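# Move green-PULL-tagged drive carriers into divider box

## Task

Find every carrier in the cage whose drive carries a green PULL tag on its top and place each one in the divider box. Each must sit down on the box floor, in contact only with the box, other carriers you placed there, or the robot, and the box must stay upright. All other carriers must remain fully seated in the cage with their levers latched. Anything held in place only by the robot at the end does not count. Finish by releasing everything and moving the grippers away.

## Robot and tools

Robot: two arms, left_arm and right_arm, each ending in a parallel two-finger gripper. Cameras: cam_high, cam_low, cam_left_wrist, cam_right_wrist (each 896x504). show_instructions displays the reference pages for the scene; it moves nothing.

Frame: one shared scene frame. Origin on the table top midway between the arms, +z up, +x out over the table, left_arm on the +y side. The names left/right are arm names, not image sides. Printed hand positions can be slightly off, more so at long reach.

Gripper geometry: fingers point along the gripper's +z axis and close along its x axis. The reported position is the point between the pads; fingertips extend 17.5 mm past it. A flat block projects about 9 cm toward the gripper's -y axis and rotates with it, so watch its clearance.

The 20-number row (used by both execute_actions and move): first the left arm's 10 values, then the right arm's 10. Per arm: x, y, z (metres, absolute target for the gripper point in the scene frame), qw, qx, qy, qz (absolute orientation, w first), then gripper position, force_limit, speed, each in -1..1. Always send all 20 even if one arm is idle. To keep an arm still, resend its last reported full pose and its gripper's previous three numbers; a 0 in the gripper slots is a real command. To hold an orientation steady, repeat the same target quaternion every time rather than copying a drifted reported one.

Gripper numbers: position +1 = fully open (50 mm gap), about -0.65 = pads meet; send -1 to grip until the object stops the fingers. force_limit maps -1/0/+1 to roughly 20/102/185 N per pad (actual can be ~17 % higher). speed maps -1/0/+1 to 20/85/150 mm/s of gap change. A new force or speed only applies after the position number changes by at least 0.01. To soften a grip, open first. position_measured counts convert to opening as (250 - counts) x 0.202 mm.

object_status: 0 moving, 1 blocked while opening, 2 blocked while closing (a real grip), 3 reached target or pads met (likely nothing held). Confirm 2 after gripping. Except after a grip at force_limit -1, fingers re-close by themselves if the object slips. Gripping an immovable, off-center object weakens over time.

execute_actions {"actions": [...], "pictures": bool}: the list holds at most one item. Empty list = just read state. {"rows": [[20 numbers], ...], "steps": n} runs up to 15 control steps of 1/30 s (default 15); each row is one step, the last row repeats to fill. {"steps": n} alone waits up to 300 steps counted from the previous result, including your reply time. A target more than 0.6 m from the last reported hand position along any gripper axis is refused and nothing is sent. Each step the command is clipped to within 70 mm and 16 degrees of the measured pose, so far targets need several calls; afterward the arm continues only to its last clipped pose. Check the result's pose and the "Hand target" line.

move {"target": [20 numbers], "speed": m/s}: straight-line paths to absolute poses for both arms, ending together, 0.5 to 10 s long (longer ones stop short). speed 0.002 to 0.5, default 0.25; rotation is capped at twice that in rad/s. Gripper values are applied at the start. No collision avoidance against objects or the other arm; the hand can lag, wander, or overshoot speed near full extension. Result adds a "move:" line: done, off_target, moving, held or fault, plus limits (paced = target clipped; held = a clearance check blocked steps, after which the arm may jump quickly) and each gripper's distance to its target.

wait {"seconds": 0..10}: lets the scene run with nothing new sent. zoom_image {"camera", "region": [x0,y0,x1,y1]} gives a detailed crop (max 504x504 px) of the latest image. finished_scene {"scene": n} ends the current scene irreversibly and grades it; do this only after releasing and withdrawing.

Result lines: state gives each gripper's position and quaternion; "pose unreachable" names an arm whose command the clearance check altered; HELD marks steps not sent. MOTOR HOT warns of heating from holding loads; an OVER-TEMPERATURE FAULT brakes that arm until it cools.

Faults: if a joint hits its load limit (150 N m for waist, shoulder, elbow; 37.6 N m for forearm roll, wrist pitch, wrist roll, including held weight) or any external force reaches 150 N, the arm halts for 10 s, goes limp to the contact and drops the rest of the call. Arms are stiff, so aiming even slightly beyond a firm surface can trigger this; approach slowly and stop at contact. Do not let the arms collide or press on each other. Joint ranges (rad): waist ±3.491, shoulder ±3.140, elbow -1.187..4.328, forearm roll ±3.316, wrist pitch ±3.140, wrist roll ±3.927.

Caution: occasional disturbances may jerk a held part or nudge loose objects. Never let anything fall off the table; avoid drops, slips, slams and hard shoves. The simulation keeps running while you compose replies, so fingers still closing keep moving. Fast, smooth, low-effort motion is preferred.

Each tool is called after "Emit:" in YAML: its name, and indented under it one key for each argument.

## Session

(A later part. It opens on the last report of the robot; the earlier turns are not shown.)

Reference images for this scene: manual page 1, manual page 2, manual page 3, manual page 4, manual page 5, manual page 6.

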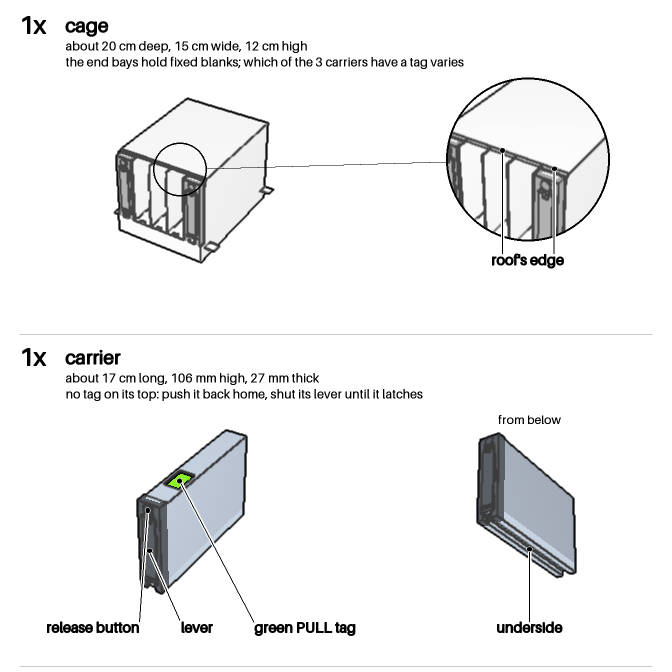

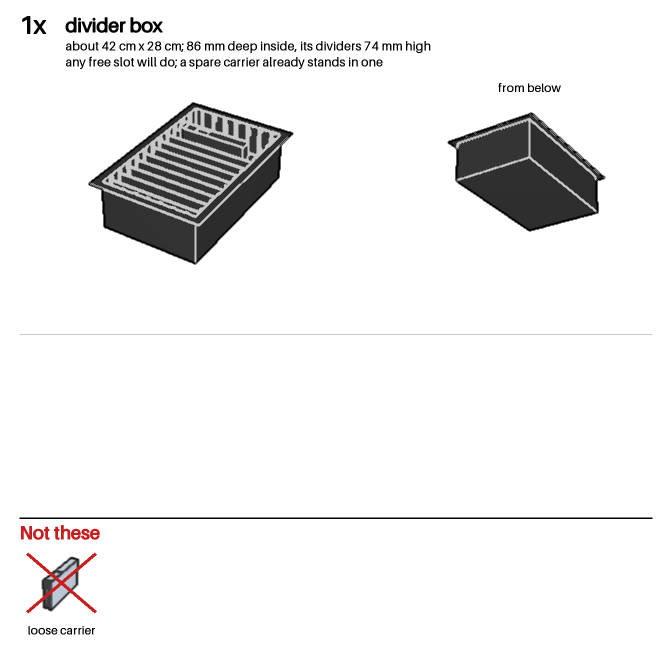

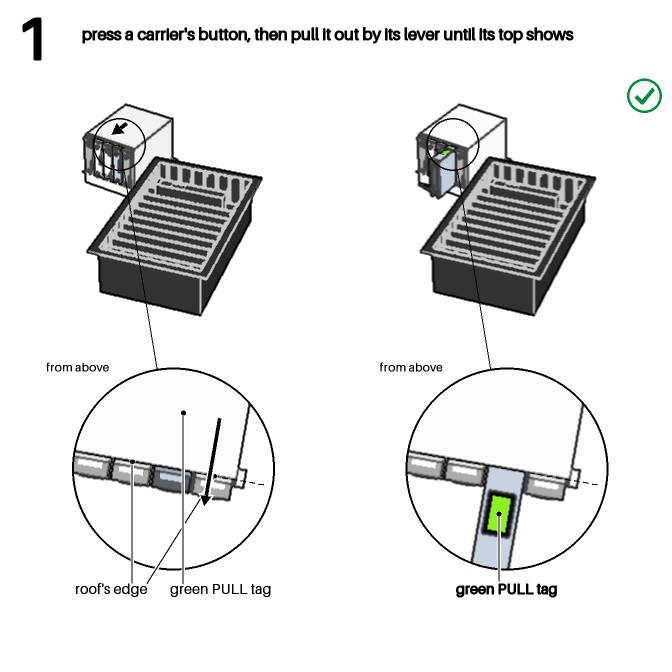

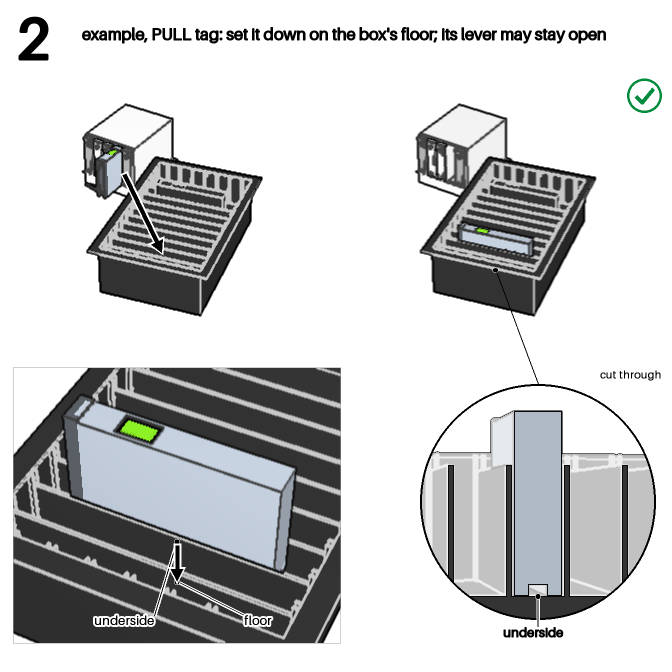

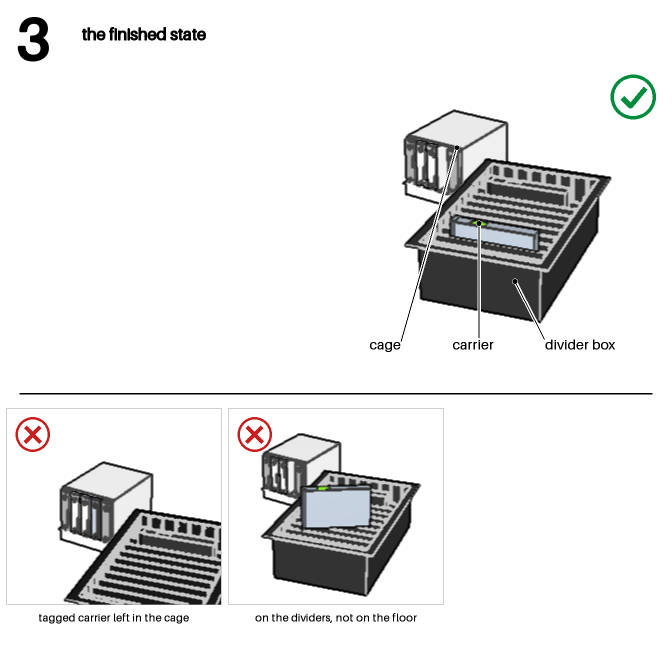

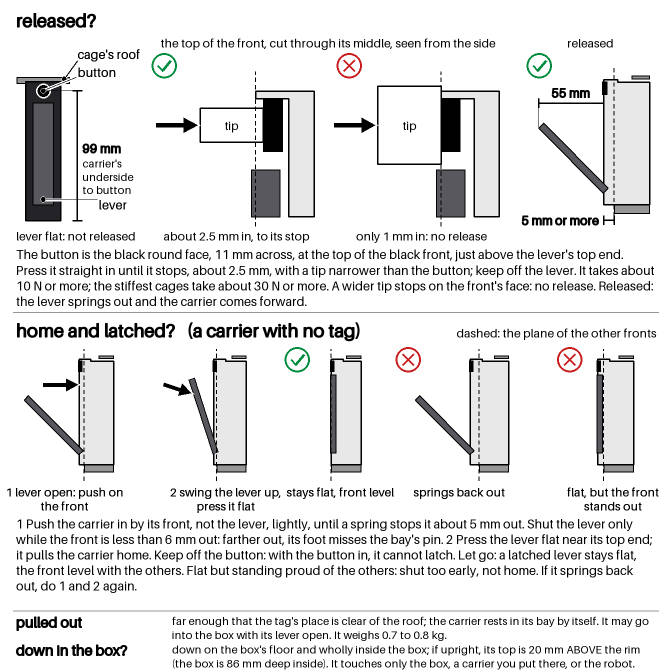

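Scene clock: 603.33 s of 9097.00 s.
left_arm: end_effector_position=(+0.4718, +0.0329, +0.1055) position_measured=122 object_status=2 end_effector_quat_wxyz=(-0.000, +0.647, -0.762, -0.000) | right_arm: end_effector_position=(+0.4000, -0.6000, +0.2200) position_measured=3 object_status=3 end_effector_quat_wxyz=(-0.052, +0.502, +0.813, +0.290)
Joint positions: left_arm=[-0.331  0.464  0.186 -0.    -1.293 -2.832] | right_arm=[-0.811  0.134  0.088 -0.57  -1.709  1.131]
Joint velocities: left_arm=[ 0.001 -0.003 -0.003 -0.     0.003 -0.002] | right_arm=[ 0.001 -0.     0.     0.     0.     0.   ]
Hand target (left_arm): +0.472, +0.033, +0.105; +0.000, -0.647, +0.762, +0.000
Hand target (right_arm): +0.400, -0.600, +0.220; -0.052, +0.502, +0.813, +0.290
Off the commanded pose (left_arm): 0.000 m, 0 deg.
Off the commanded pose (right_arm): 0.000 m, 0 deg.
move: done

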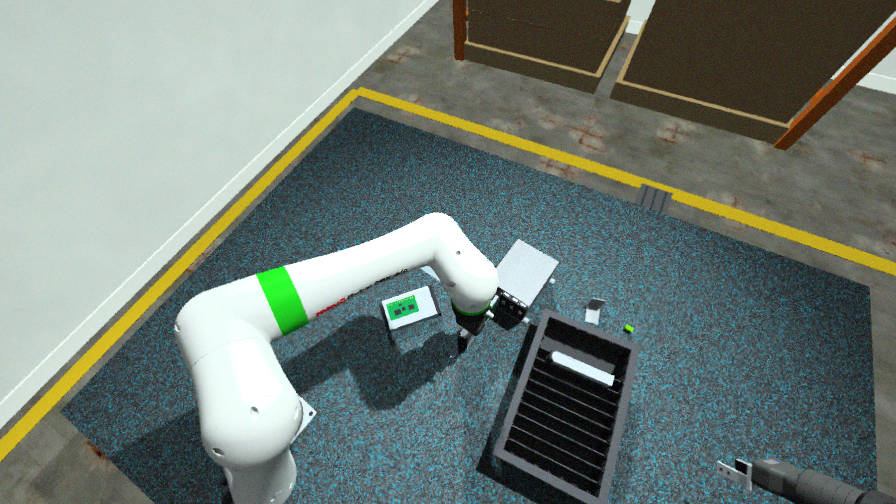

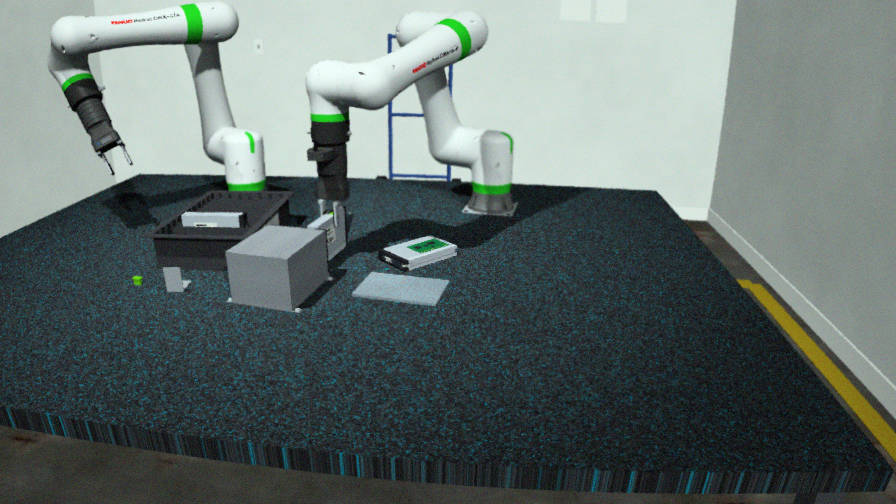

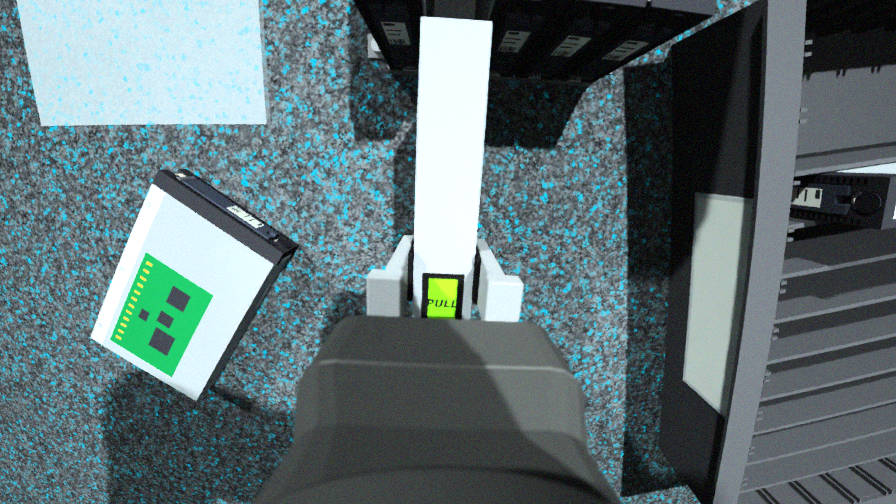

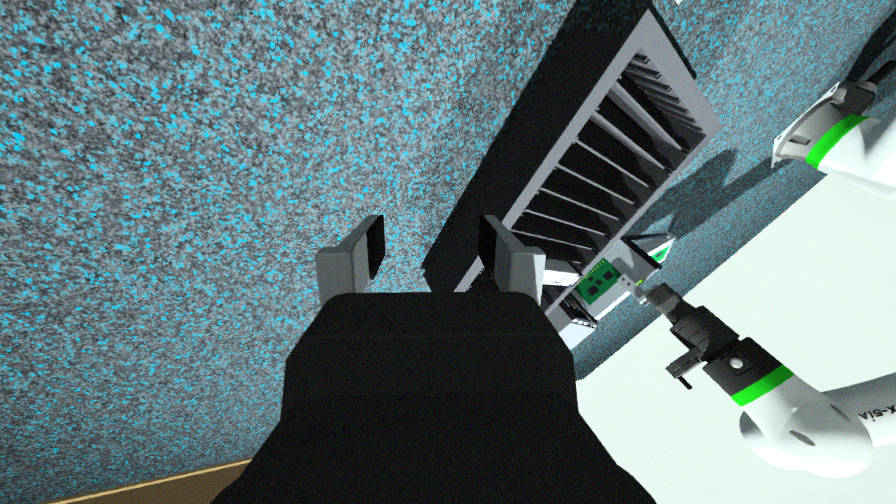

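Emit:
move:
  target: [0.4600,0.0300,0.230,0,0.6474,-0.7621,0,-1,0.25,1.0,0.40,-0.60,0.22,-0.052,0.502,0.813,0.290,1.0,0,0.5]
  speed: 0.12

Emit:
move:
  target: [0.360,-0.250,0.235,0,0.9967,-0.0811,0,-1,0.25,1.0,0.40,-0.60,0.22,-0.052,0.502,0.813,0.290,1.0,0,0.5]
  speed: 0.18

Scene clock: 620.30 s of 9097.00 s.
left_arm: end_effector_position=(+0.4599, +0.0301, +0.2300) position_measured=122 object_status=2 end_effector_quat_wxyz=(+0.000, +0.647, -0.762, +0.000) | right_arm: end_effector_position=(+0.4000, -0.6000, +0.2200) position_measured=3 object_status=3 end_effector_quat_wxyz=(-0.052, +0.502, +0.813, +0.290)
Joint positions: left_arm=[-0.345  0.399  0.388  0.    -1.56  -2.819] | right_arm=[-0.811  0.134  0.088 -0.57  -1.709  1.131]
Joint velocities: left_arm=[ 0.002  0.001  0.004 -0.002 -0.004 -0.   ] | right_arm=[ 0.002 -0.    -0.     0.     0.     0.001]
Hand target (left_arm): +0.460, +0.030, +0.230; -0.000, -0.647, +0.762, -0.000
Hand target (right_arm): +0.400, -0.600, +0.220; -0.052, +0.502, +0.813, +0.290
Off the commanded pose (left_arm): 0.000 m, 0 deg.
Off the commanded pose (right_arm): 0.000 m, 0 deg.
After step 90, 12.53 s passed at rest.
move: done

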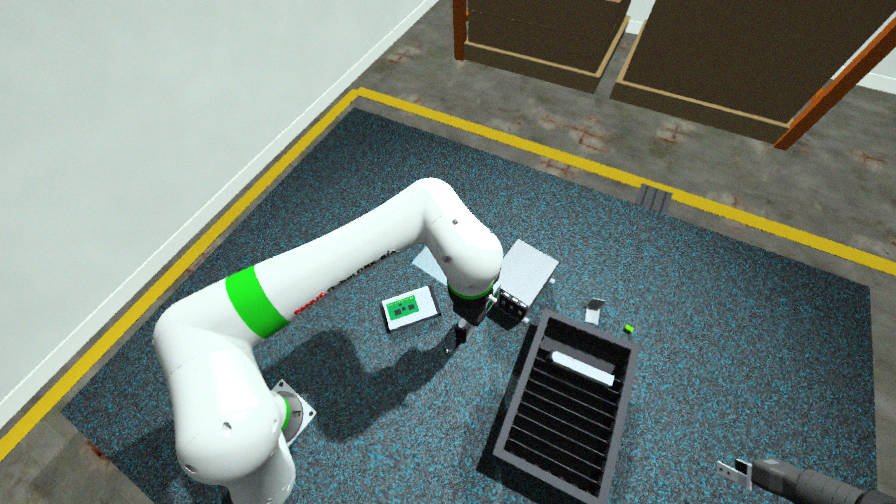

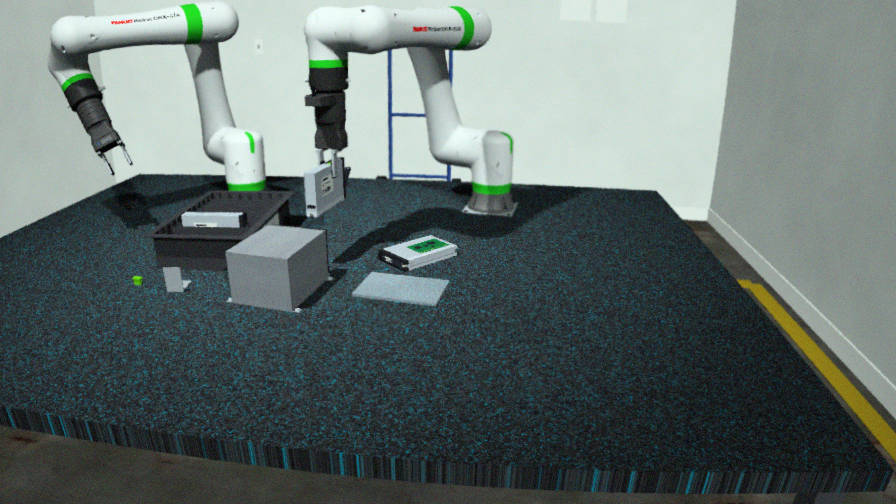

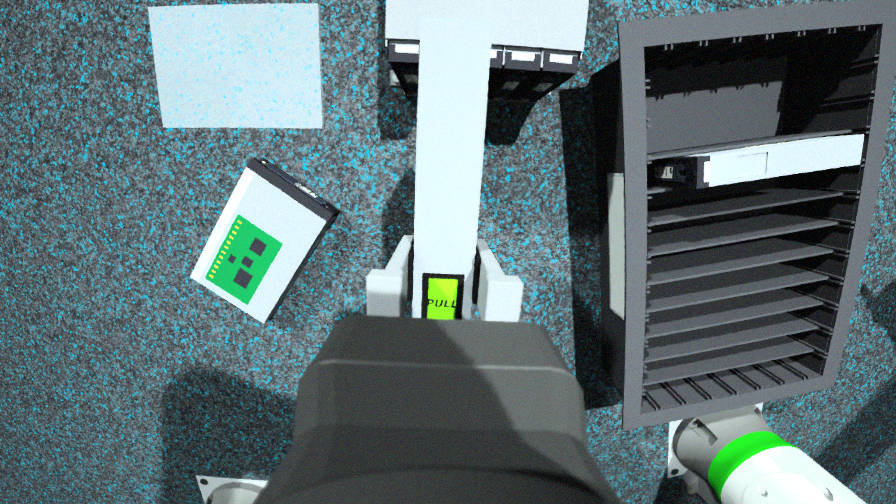

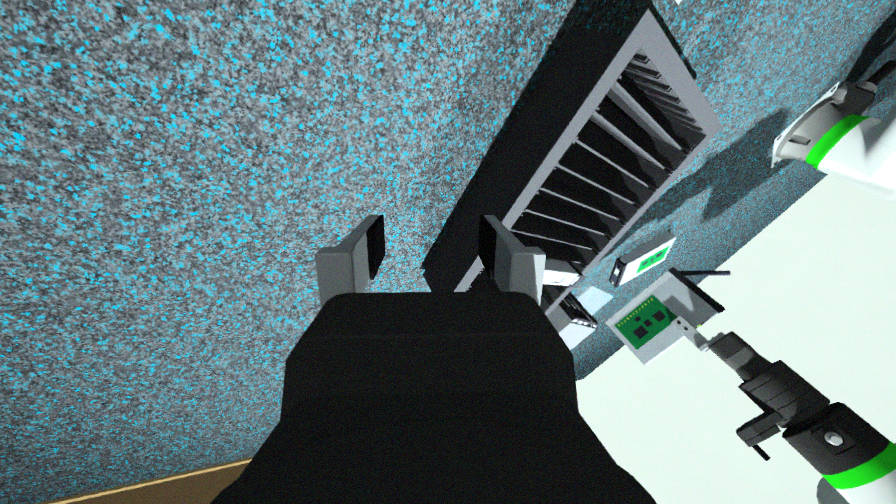

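Scene clock: 625.07 s of 9097.00 s.
left_arm: end_effector_position=(+0.3590, -0.2484, +0.2344) position_measured=122 object_status=2 end_effector_quat_wxyz=(+0.041, +0.995, -0.084, +0.028) | right_arm: end_effector_position=(+0.4000, -0.6000, +0.2200) position_measured=3 object_status=3 end_effector_quat_wxyz=(-0.052, +0.502, +0.813, +0.290)
Joint positions: left_arm=[-0.76   1.089  1.537  0.016 -1.919 -0.832] | right_arm=[-0.811  0.134  0.088 -0.57  -1.709  1.131]
Joint velocities: left_arm=[-0.001  0.001 -0.     0.004  0.001  0.008] | right_arm=[ 0.002  0.    -0.     0.    -0.    -0.   ]
Hand target (left_arm): +0.359, -0.248, +0.234; +0.041, +0.995, -0.084, +0.028
Hand target (right_arm): +0.400, -0.600, +0.220; -0.052, +0.502, +0.813, +0.290
Off the commanded pose (left_arm): 0.002 m, 6 deg.
Off the commanded pose (right_arm): 0.000 m, 0 deg.
elbow stopped short (left arm): the move would have taken joint 3 (elbow) straighter than the controller allows; a more bent joint 3 avoids this.
move: off_target (left_arm)

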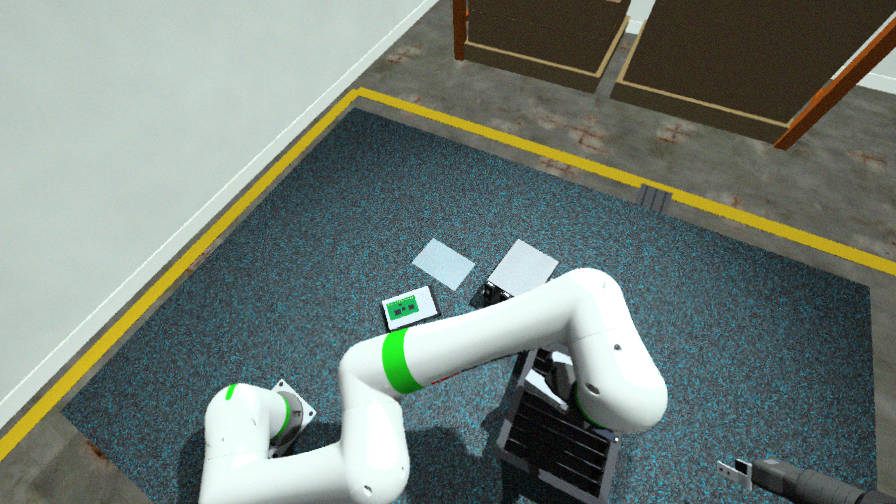

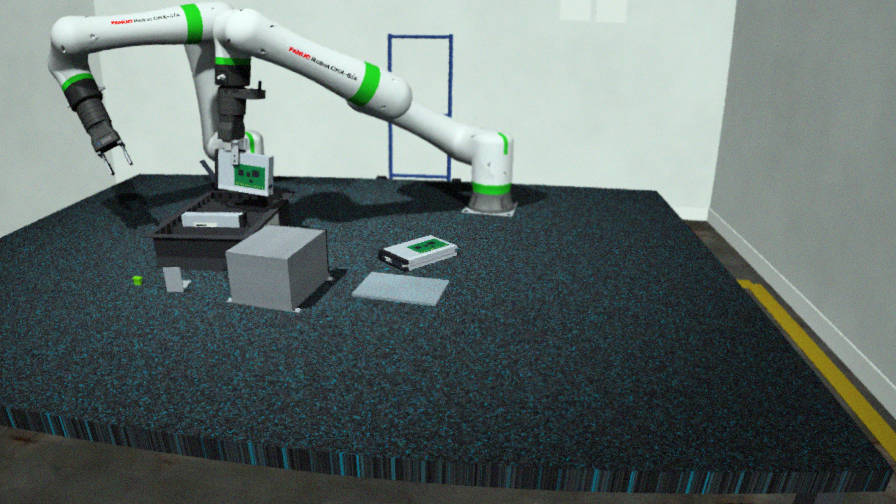

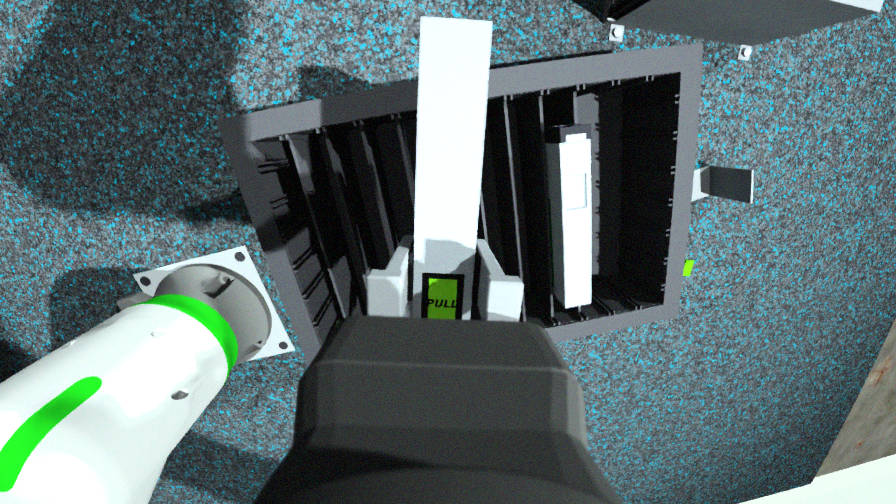

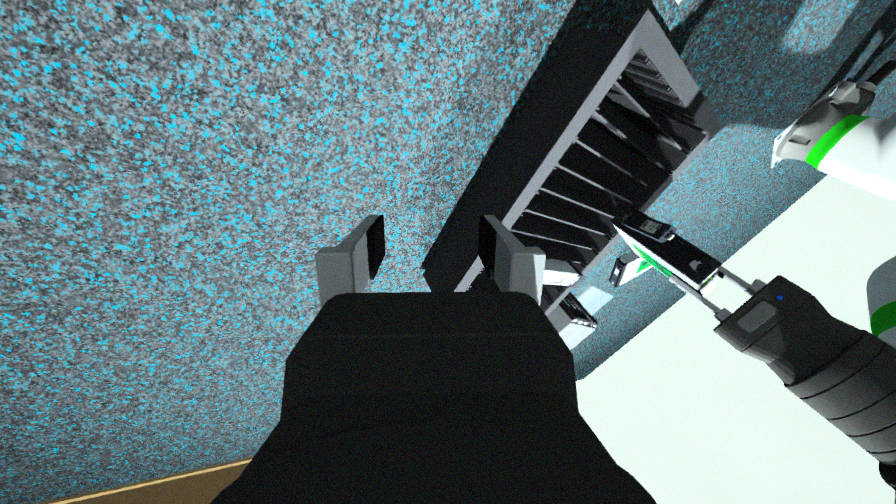

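Emit:
move:
  target: [0.310,-0.285,0.235,0,0.01745,-0.99985,0,-1,0.25,1.0,0.40,-0.60,0.22,-0.052,0.502,0.813,0.290,1.0,0,0.5]
  speed: 0.4

Scene clock: 697.67 s of 9097.00 s.
left_arm: end_effector_position=(+0.3097, -0.2846, +0.2348) position_measured=122 object_status=2 end_effector_quat_wxyz=(+0.000, -0.018, +1.000, -0.002) | right_arm: end_effector_position=(+0.4000, -0.6000, +0.2200) position_measured=3 object_status=3 end_effector_quat_wxyz=(-0.052, +0.502, +0.813, +0.290)
Joint positions: left_arm=[-0.803  1.048  1.461  0.001 -1.981 -3.732] | right_arm=[-0.811  0.134  0.088 -0.57  -1.709  1.131]
Joint velocities: left_arm=[-0.001  0.104  0.201 -0.004 -0.108 -0.006] | right_arm=[-0.001  0.    -0.    -0.     0.     0.   ]
Hand target (left_arm): +0.310, -0.285, +0.235; +0.000, -0.017, +1.000, -0.001
Hand target (right_arm): +0.400, -0.600, +0.220; -0.052, +0.502, +0.813, +0.290
Off the commanded pose (left_arm): 0.001 m, 0 deg.
Off the commanded pose (right_arm): 0.000 m, 0 deg.
After step 90, 65.37 s passed at rest.
move: done

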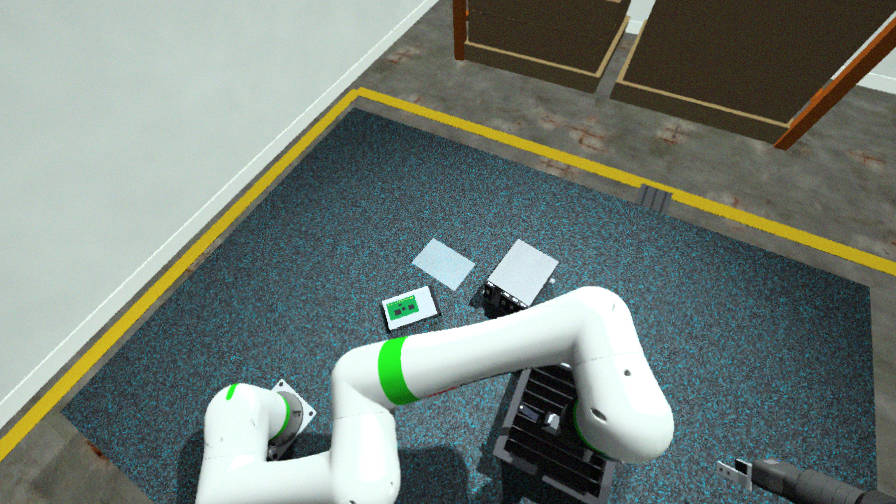

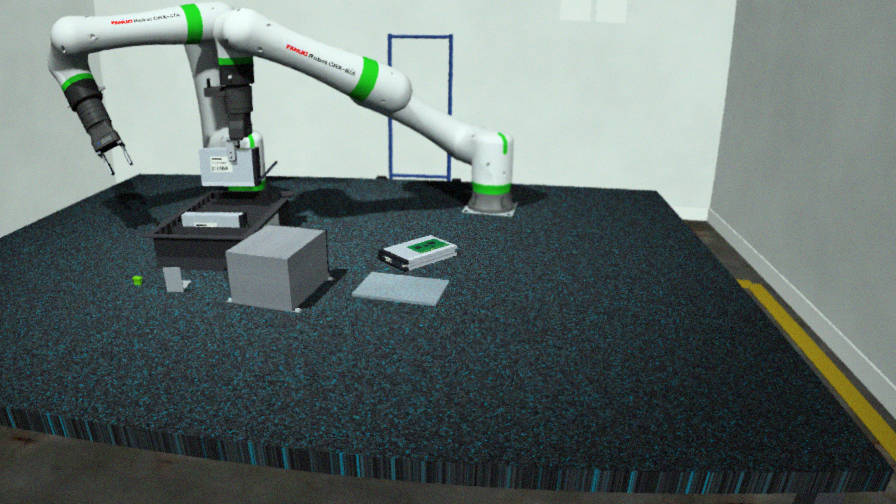

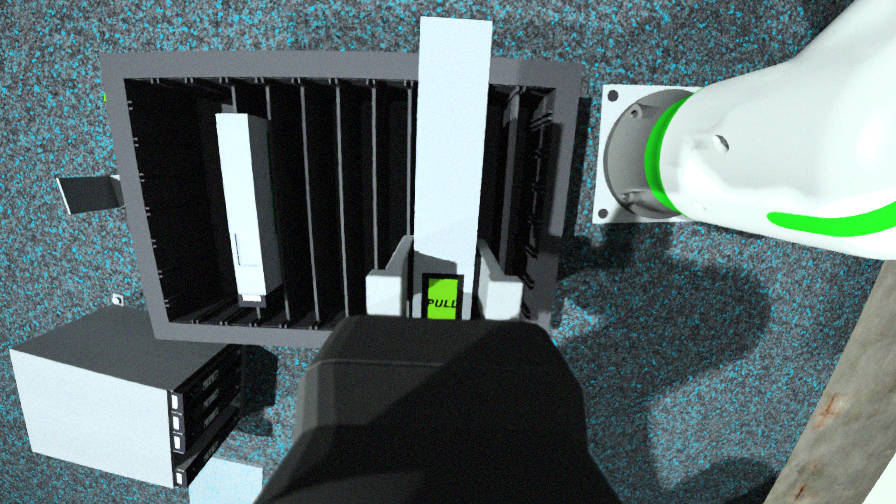

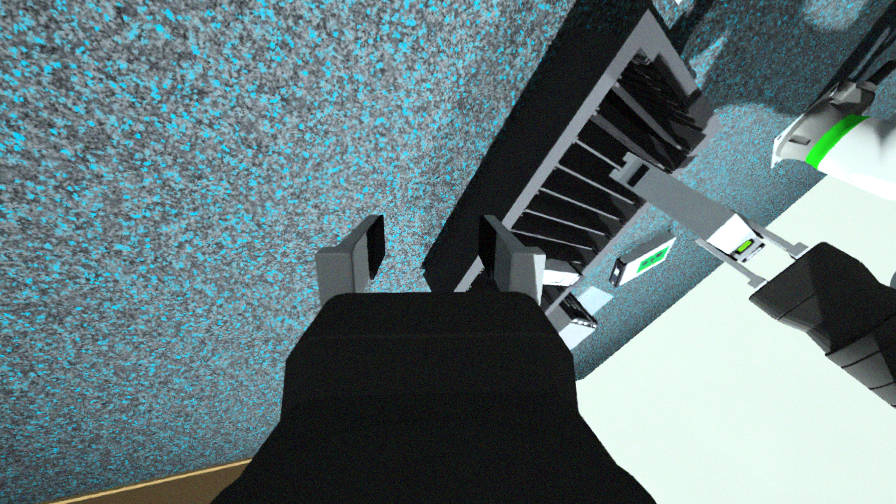

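Emit:
zoom_image:
  camera: "cam_left_wrist"
  region: [90,40,594,345]

Emit:
zoom_image:
  camera: "cam_left_wrist"
  region: [280,60,440,330]

Region (90, 40, 594, 345) of cam_left_wrist's 896x504 image, scaled by 1.000; it fills the top 305 rows of this view, and the rest is white.

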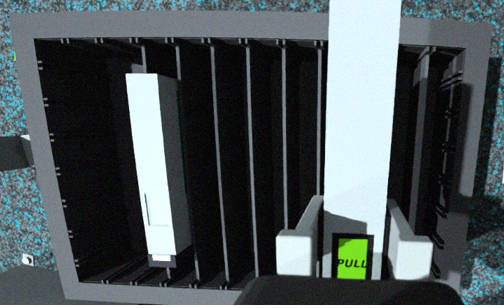

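Region (280, 60, 440, 330) of cam_left_wrist's 896x504 image, scaled by 1.867, with more detail than that image has; it fills the left 299 columns of this view, and the rest is white.

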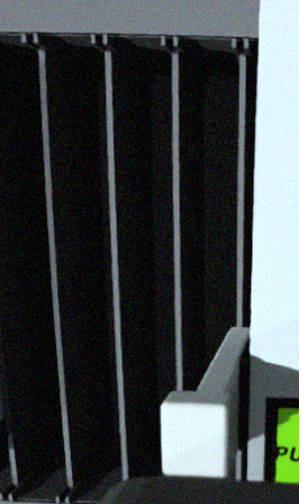

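Emit:
move:
  target: [0.2645,-0.2950,0.207,0,0.02618,-0.99966,0,-1,0.25,1.0,0.40,-0.60,0.22,-0.052,0.502,0.813,0.290,1.0,0,0.5]
  speed: 0.1

Scene clock: 766.97 s of 9097.00 s.
left_arm: end_effector_position=(+0.2646, -0.2950, +0.2070) position_measured=122 object_status=2 end_effector_quat_wxyz=(-0.000, -0.026, +1.000, +0.000) | right_arm: end_effector_position=(+0.4000, -0.6000, +0.2200) position_measured=3 object_status=3 end_effector_quat_wxyz=(-0.052, +0.502, +0.813, +0.290)
Joint positions: left_arm=[-0.862  0.901  1.126 -0.    -1.796 -3.657] | right_arm=[-0.811  0.134  0.088 -0.57  -1.709  1.131]
Joint velocities: left_arm=[-0.002 -0.014 -0.027  0.002  0.02   0.001] | right_arm=[-0.002  0.     0.     0.     0.    -0.   ]
Hand target (left_arm): +0.265, -0.295, +0.207; -0.000, -0.026, +1.000, +0.000
Hand target (right_arm): +0.400, -0.600, +0.220; -0.052, +0.502, +0.813, +0.290
Off the commanded pose (left_arm): 0.000 m, 0 deg.
Off the commanded pose (right_arm): 0.000 m, 0 deg.
After step 90, 65.33 s passed at rest.
move: done

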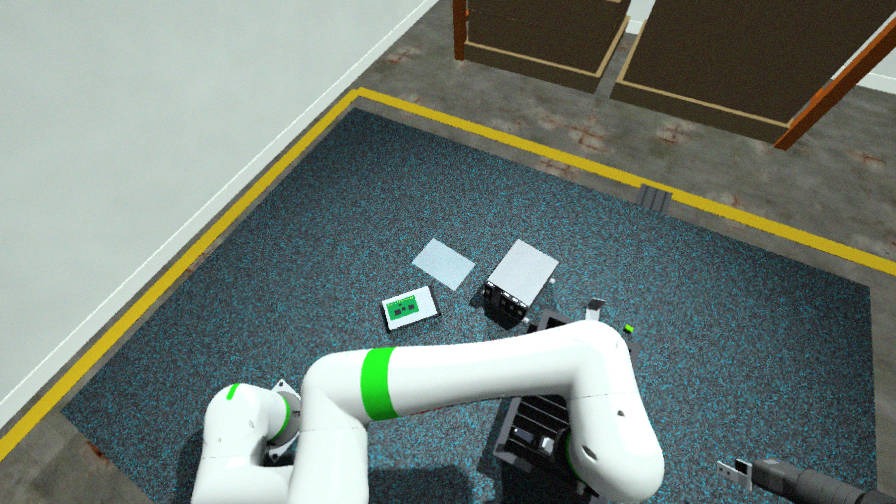

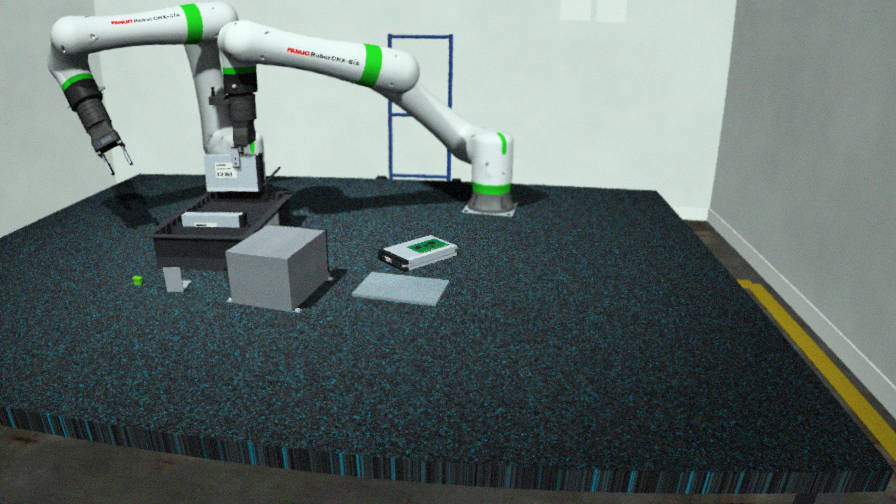

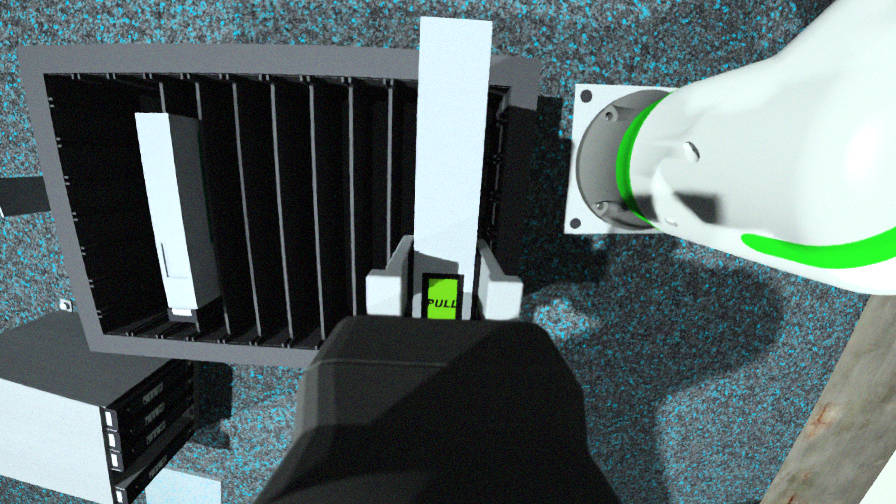

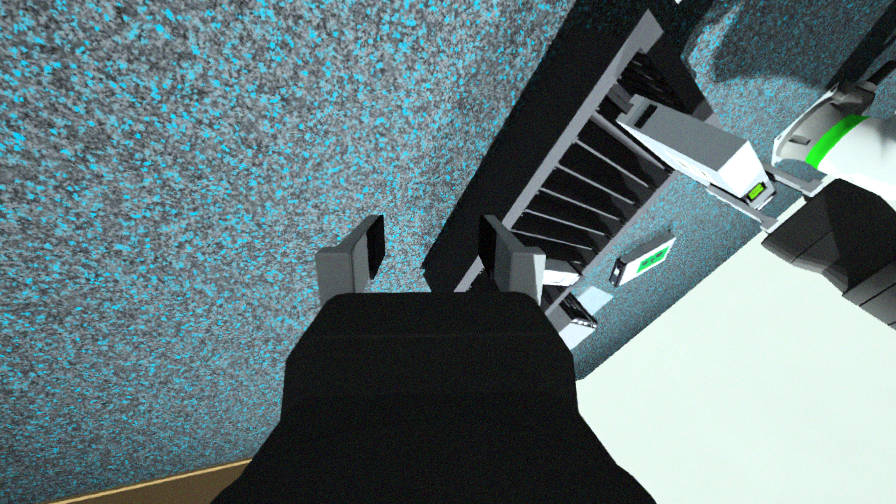

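Emit:
zoom_image:
  camera: "cam_left_wrist"
  region: [290,40,560,330]

Region (290, 40, 560, 330) of cam_left_wrist's 896x504 image, scaled by 1.738, with more detail than that image has; it fills the left 469 columns of this view, and the rest is white.

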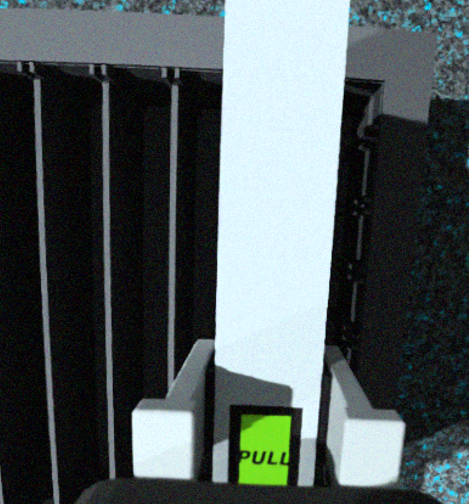

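Emit:
move:
  target: [0.2655,-0.2950,0.188,0,0.02618,-0.99966,0,-1,0.25,1.0,0.40,-0.60,0.22,-0.052,0.502,0.813,0.290,1.0,0,0.5]
  speed: 0.05

Emit:
zoom_image:
  camera: "cam_left_wrist"
  region: [290,40,560,330]

Emit:
zoom_image:
  camera: "cam_right_wrist"
  region: [560,20,800,240]

Scene clock: 797.17 s of 9097.00 s.
left_arm: end_effector_position=(+0.2655, -0.2950, +0.1881) position_measured=122 object_status=2 end_effector_quat_wxyz=(+0.000, -0.026, +1.000, +0.000) | right_arm: end_effector_position=(+0.4000, -0.6000, +0.2200) position_measured=3 object_status=3 end_effector_quat_wxyz=(-0.052, +0.502, +0.813, +0.290)
Joint positions: left_arm=[-0.861  0.883  1.049 -0.    -1.736 -3.658] | right_arm=[-0.811  0.134  0.088 -0.57  -1.709  1.131]
Joint velocities: left_arm=[ 0.001 -0.002 -0.006 -0.001  0.004  0.001] | right_arm=[-0.002 -0.    -0.     0.     0.    -0.   ]
Hand target (left_arm): +0.266, -0.295, +0.188; -0.000, -0.026, +1.000, +0.000
Hand target (right_arm): +0.400, -0.600, +0.220; -0.052, +0.502, +0.813, +0.290
Off the commanded pose (left_arm): 0.000 m, 0 deg.
Off the commanded pose (right_arm): 0.000 m, 0 deg.
After step 90, 26.43 s passed at rest.
move: done

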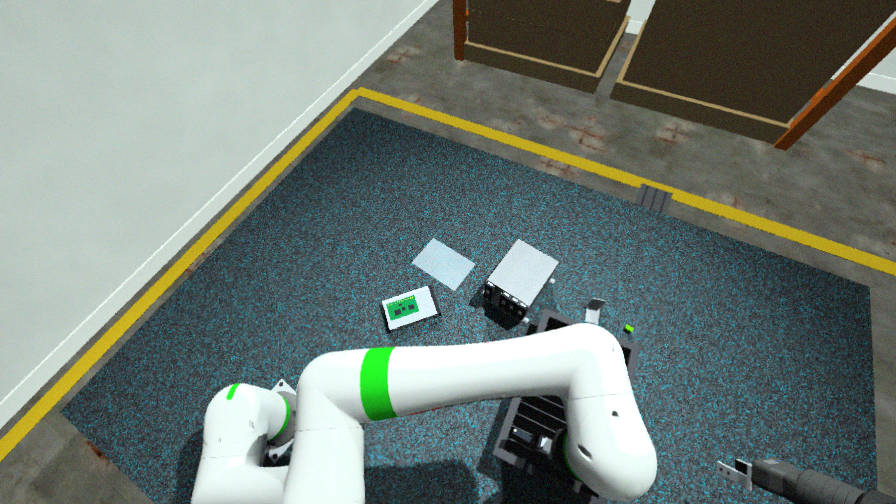

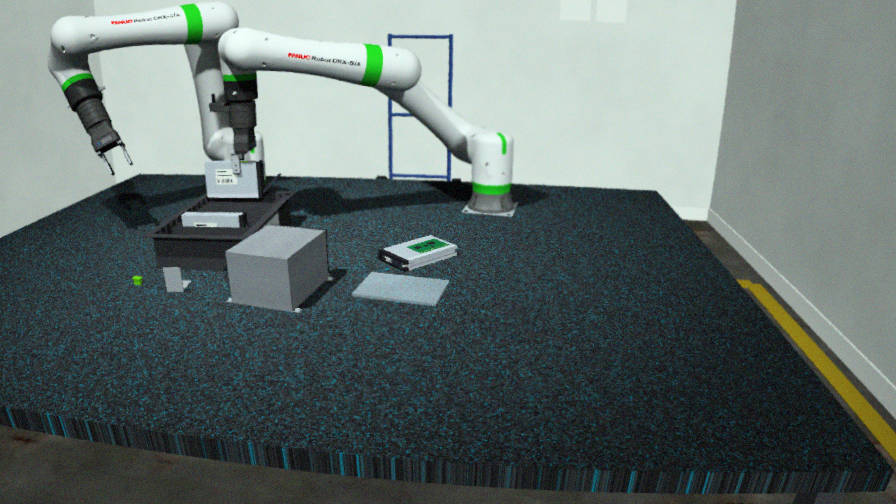

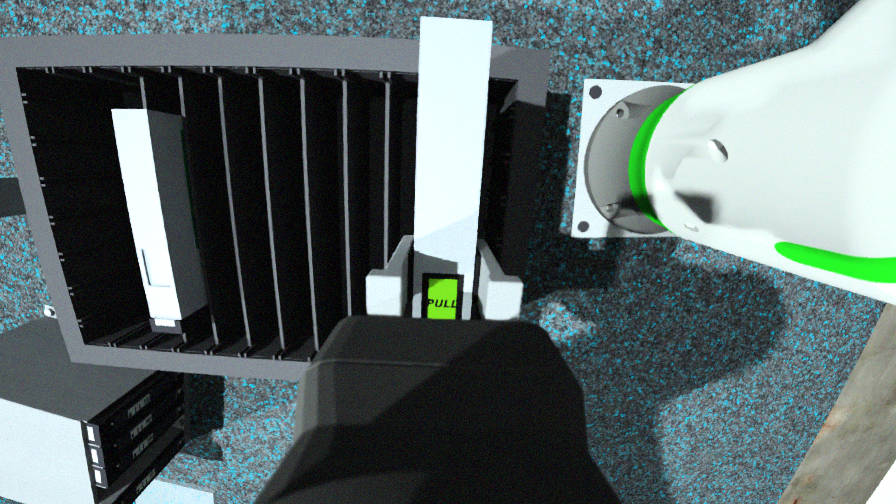

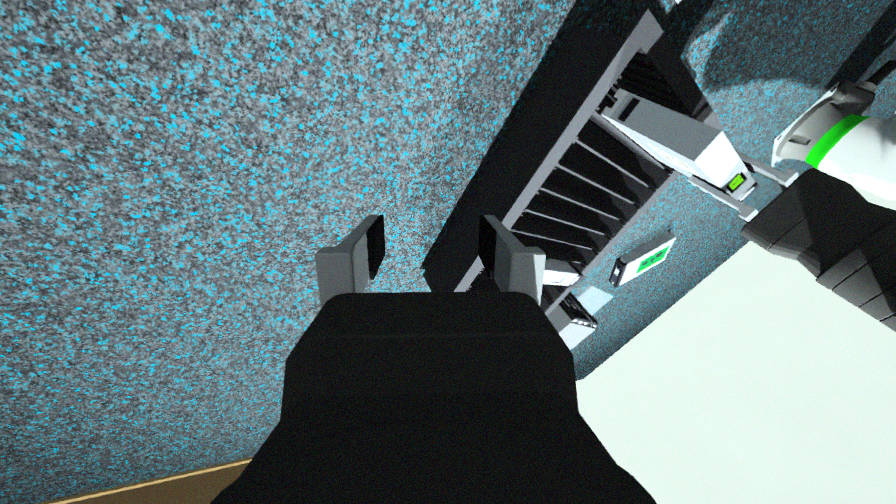

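Region (290, 40, 560, 330) of cam_left_wrist's 896x504 image, scaled by 1.738, with more detail than that image has; it fills the left 469 columns of this view, and the rest is white.

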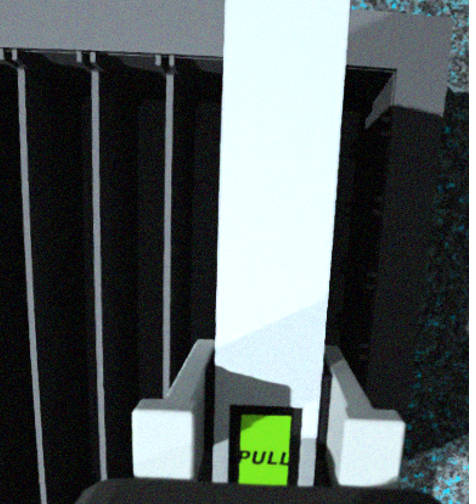

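Region (560, 20, 800, 240) of cam_right_wrist's 896x504 image, scaled by 2.100, with more detail than that image has; it fills the top 462 rows of this view, and the rest is white.

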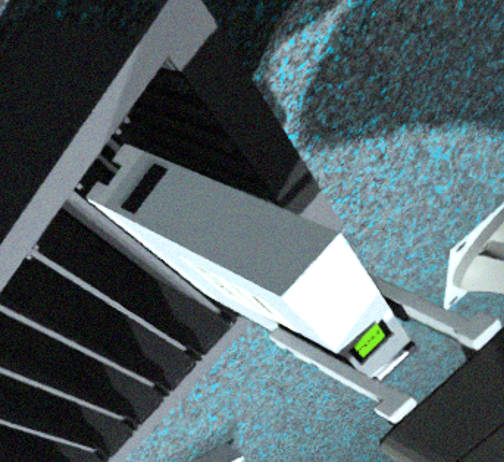

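Emit:
zoom_image:
  camera: "cam_left_wrist"
  region: [290,70,430,310]

Region (290, 70, 430, 310) of cam_left_wrist's 896x504 image, scaled by 2.100, with more detail than that image has; it fills the left 294 columns of this view, and the rest is white.

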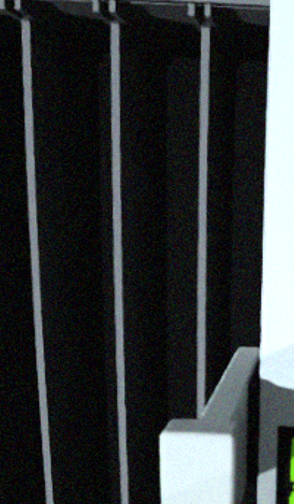

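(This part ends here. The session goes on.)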